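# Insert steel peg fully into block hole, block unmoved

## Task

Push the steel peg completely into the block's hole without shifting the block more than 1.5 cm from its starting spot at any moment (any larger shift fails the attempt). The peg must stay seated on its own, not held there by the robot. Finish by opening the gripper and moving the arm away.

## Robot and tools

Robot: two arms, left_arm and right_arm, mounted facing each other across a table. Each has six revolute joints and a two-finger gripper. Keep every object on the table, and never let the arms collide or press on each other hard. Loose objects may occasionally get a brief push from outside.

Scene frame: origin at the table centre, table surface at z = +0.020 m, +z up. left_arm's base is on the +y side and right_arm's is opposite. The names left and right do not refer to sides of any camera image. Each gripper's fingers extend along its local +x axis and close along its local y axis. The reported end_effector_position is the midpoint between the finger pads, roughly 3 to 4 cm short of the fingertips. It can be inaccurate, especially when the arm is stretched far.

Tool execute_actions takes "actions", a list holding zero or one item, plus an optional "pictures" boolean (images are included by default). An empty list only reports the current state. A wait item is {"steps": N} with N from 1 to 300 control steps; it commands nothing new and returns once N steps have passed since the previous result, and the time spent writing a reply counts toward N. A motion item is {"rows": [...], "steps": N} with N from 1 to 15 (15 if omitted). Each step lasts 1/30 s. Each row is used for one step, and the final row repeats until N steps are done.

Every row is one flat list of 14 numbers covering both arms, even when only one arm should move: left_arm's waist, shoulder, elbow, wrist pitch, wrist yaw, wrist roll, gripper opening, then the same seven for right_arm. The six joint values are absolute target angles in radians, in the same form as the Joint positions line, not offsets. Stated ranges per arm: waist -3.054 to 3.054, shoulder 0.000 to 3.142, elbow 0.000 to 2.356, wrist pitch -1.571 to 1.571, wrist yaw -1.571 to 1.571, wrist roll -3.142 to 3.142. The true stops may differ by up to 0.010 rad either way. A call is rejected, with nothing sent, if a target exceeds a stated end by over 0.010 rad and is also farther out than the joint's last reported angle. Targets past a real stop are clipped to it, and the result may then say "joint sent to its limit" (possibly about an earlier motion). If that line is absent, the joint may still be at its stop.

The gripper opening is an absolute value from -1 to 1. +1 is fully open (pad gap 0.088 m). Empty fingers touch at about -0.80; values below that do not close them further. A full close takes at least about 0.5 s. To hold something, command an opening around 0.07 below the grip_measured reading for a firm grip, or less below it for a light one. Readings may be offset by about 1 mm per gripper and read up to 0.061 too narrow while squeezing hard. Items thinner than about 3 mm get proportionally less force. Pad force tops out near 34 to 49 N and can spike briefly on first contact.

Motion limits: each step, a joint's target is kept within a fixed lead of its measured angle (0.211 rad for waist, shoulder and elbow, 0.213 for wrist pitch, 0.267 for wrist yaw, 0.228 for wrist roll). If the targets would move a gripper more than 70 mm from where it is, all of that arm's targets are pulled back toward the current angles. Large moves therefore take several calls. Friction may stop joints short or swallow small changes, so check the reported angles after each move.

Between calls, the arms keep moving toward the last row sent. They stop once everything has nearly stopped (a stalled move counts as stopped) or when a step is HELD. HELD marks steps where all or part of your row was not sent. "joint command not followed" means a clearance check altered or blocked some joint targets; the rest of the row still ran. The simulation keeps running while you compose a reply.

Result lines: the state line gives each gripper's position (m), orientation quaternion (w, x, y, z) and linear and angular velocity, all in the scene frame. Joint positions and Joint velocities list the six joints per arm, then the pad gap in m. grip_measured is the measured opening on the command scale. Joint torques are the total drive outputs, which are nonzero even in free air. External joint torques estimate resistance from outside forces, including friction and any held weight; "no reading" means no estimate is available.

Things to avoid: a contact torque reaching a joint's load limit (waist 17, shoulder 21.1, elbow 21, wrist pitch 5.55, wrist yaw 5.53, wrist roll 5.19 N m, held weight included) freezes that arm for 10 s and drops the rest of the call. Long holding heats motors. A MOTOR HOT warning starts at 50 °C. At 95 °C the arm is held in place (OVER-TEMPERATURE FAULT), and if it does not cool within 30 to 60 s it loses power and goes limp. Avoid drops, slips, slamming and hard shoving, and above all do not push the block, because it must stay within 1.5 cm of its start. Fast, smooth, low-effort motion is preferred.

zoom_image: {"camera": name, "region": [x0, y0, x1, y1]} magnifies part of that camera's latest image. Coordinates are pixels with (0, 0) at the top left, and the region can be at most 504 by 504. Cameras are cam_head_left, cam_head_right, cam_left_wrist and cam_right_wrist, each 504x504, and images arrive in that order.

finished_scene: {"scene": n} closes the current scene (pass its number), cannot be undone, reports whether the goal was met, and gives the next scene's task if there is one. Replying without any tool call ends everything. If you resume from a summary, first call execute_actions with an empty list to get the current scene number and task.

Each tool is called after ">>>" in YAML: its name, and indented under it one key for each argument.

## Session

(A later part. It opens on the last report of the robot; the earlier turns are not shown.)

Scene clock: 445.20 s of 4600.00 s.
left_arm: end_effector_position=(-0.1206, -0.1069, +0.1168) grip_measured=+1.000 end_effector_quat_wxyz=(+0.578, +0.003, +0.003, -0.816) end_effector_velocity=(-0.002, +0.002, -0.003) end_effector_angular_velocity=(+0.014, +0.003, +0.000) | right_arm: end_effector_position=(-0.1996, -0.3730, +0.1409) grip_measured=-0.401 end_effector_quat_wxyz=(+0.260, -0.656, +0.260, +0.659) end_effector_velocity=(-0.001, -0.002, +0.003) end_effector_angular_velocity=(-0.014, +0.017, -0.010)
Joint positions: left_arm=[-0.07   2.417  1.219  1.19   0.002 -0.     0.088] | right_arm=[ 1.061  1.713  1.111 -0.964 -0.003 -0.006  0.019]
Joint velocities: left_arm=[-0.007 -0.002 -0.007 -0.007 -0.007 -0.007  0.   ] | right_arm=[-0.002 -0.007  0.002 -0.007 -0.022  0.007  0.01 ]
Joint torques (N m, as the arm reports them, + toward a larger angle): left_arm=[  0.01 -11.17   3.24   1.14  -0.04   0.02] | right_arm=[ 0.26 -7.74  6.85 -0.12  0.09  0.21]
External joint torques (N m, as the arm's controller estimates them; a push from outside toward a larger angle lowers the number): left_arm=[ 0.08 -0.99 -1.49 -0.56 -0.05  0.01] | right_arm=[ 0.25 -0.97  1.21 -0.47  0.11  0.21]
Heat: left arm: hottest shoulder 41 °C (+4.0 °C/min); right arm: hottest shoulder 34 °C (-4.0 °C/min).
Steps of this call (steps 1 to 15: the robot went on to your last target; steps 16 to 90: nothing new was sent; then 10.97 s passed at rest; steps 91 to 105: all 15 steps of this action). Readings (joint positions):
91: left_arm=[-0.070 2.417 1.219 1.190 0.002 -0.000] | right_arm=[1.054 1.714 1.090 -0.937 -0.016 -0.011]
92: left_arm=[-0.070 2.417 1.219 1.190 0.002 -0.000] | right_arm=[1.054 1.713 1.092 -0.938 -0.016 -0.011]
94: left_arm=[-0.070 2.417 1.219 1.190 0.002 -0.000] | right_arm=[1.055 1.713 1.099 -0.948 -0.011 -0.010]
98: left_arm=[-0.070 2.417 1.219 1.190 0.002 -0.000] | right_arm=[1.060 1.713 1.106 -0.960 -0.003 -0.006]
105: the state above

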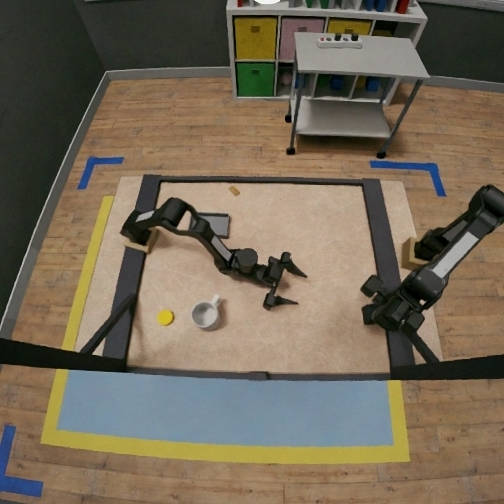

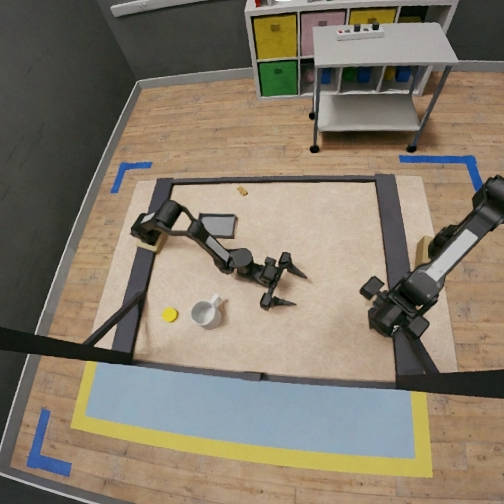

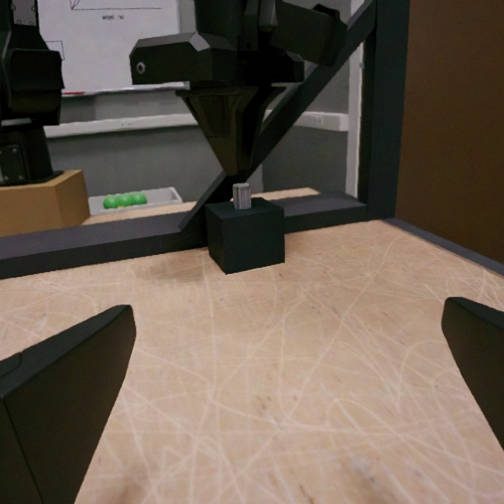

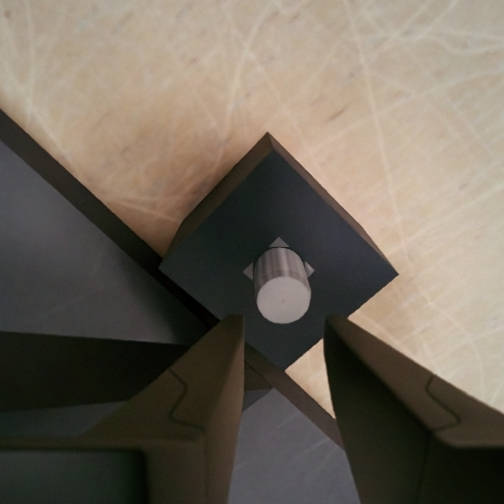

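>>> execute_actions:
  actions:
    - {"rows":[[-0.07,2.35,1.21,1.14,0,0,1,1.06,1.70,1.15,-1.01,0,0,-0.38],[-0.07,2.3,1.21,1.09,0,0,1,1.06,1.68,1.19,-1.07,0,0,-0.38],[-0.07,2.25,1.21,1.04,0,0,1,1.05,1.66,1.23,-1.13,0,0,-0.38],[-0.07,2.2,1.21,0.99,0,0,1,1.03,1.63,1.26,-1.19,0,0,-0.38],[-0.07,2.15,1.21,0.94,0,0,1,1.0,1.60,1.28,-1.24,0,0,-0.38],[-0.07,2.1,1.21,0.89,0,0,1,0.96,1.56,1.29,-1.29,0,0,-0.38],[-0.07,2.05,1.21,0.84,0,0,1,0.91,1.52,1.29,-1.33,0,0,-0.38],[-0.07,2.0,1.21,0.79,0,0,1,0.85,1.48,1.28,-1.36,0,0,-0.38],[-0.07,1.95,1.21,0.74,0,0,1,0.78,1.44,1.26,-1.38,0,0,-0.38],[-0.07,1.9,1.21,0.69,0,0,1,0.7,1.40,1.24,-1.4,0,0,-0.38]],"steps":15}
  pictures: false

>>> execute_actions:
  actions:
    - {"steps":10}

Scene clock: 460.17 s of 4600.00 s.
left_arm: end_effector_position=(-0.1115, -0.0809, +0.2885) grip_measured=+1.000 end_effector_quat_wxyz=(+0.578, -0.007, -0.005, -0.816) end_effector_velocity=(+0.019, +0.056, +0.256) end_effector_angular_velocity=(-0.350, +0.115, +0.005) | right_arm: end_effector_position=(-0.0904, -0.3632, +0.2547) grip_measured=-0.383 end_effector_quat_wxyz=(+0.381, -0.589, +0.361, +0.614) end_effector_velocity=(+0.042, -0.026, -0.004) end_effector_angular_velocity=(-0.115, -0.049, -0.107)
Joint positions: left_arm=[-0.07   1.919  1.212  0.724  0.002 -0.     0.088] | right_arm=[ 0.71   1.402  1.263 -1.387  0.004 -0.005  0.02 ]
Joint velocities: left_arm=[-0.002 -0.501  0.081 -0.212 -0.007  0.007  0.   ] | right_arm=[-0.115 -0.056 -0.056 -0.125 -0.007 -0.007  0.   ]
Joint torques (N m, as the arm reports them, + toward a larger angle): left_arm=[ 0.02 -6.25  5.16  0.5  -0.04  0.02] | right_arm=[ 0.38 -4.73  4.48  0.01 -0.2   0.15]
External joint torques (N m, as the arm's controller estimates them; a push from outside toward a larger angle lowers the number): left_arm=[ 0.01 -0.3   0.45 -0.63 -0.04  0.01] | right_arm=[-0.16 -1.09 -0.89 -0.49 -0.08  0.16]
Heat: left arm: hottest shoulder 41 °C (+3.0 °C/min); right arm: hottest shoulder 35 °C (-2.0 °C/min).
Steps of this call (steps 1 to 15: the robot went on to your last target; steps 16 to 90: nothing new was sent; then 11.47 s passed at rest; steps 91 to 105: all 15 steps of this action). Readings (joint positions):
91: left_arm=[-0.070 2.413 1.219 1.184 0.002 -0.000] | right_arm=[1.061 1.713 1.115 -0.971 -0.003 -0.006]
92: left_arm=[-0.070 2.400 1.217 1.156 0.002 -0.000] | right_arm=[1.061 1.713 1.126 -0.993 -0.003 -0.006]
94: left_arm=[-0.070 2.350 1.210 1.081 0.002 -0.000] | right_arm=[1.058 1.704 1.169 -1.072 -0.003 -0.006]
98: left_arm=[-0.070 2.192 1.208 0.929 0.002 -0.000] | right_arm=[0.977 1.595 1.257 -1.247 -0.003 -0.006]
105: the state above

Scene clock: 460.50 s of 4600.00 s.
left_arm: end_effector_position=(-0.1107, -0.0784, +0.2930) grip_measured=+1.000 end_effector_quat_wxyz=(+0.578, -0.003, -0.002, -0.816) end_effector_velocity=(+0.003, -0.000, +0.002) end_effector_angular_velocity=(+0.000, +0.023, +0.010) | right_arm: end_effector_position=(-0.0872, -0.3663, +0.2523) grip_measured=-0.383 end_effector_quat_wxyz=(+0.379, -0.594, +0.367, +0.608) end_effector_velocity=(+0.004, -0.001, +0.001) end_effector_angular_velocity=(+0.001, -0.008, -0.000)
Joint positions: left_arm=[-0.07   1.898  1.214  0.692  0.002 -0.     0.088] | right_arm=[ 0.704  1.401  1.253 -1.397  0.004 -0.005  0.02 ]
Joint velocities: left_arm=[ 0.002 -0.002 -0.002  0.007 -0.007 -0.022  0.   ] | right_arm=[-0.007 -0.007 -0.002 -0.007  0.007 -0.007  0.   ]
Joint torques (N m, as the arm reports them, + toward a larger angle): left_arm=[ 0.01 -8.1   5.2   1.02 -0.03  0.01] | right_arm=[-0.22 -5.49  4.99 -0.06 -0.2   0.17]
External joint torques (N m, as the arm's controller estimates them; a push from outside toward a larger angle lowers the number): left_arm=[-0.05  0.56 -1.13 -0.62 -0.03  0.  ] | right_arm=[-0.21 -0.83 -0.99 -0.45 -0.19  0.17]
Heat: left arm: hottest shoulder 41 °C (+3.0 °C/min); right arm: hottest shoulder 35 °C (-2.0 °C/min).
Steps of this call (steps 1 to 10: the robot went on to your last target). Readings (joint positions):
1: left_arm=[-0.070 1.906 1.214 0.717 0.002 -0.000] | right_arm=[0.708 1.401 1.260 -1.390 0.004 -0.005]
2: left_arm=[-0.070 1.899 1.215 0.711 0.002 -0.000] | right_arm=[0.707 1.401 1.258 -1.391 0.004 -0.005]
4: left_arm=[-0.070 1.897 1.215 0.699 0.002 -0.000] | right_arm=[0.706 1.401 1.253 -1.396 0.004 -0.005]
8: left_arm=[-0.070 1.898 1.214 0.687 0.002 -0.000] | right_arm=[0.704 1.401 1.253 -1.397 0.004 -0.005]
10: the state above

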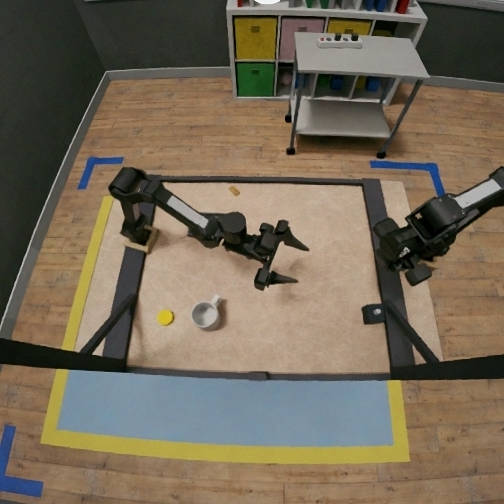

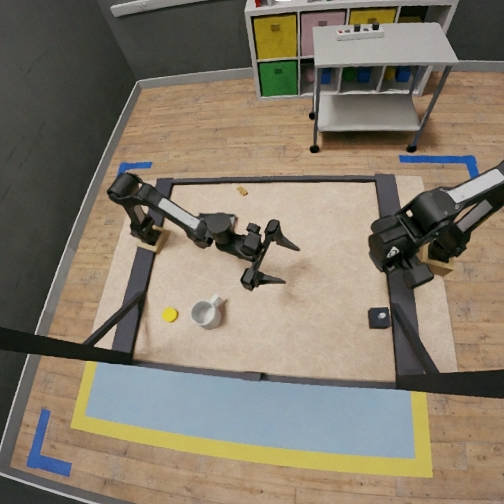

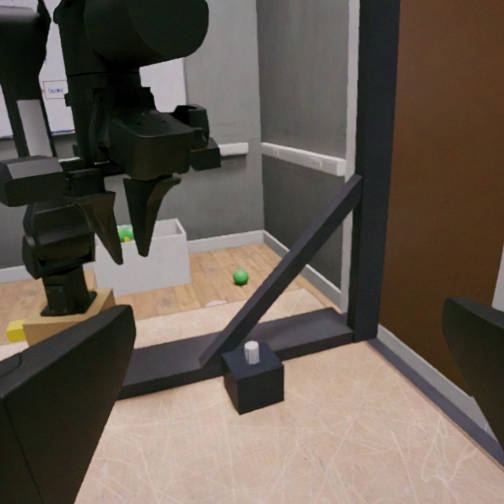

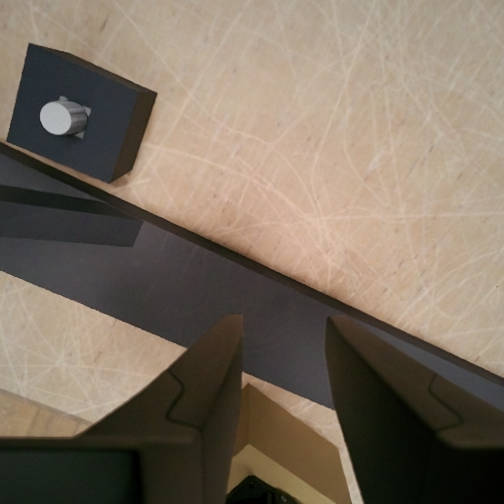

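>>> finished_scene:
  scene: 1

The scene is finished: the task was done.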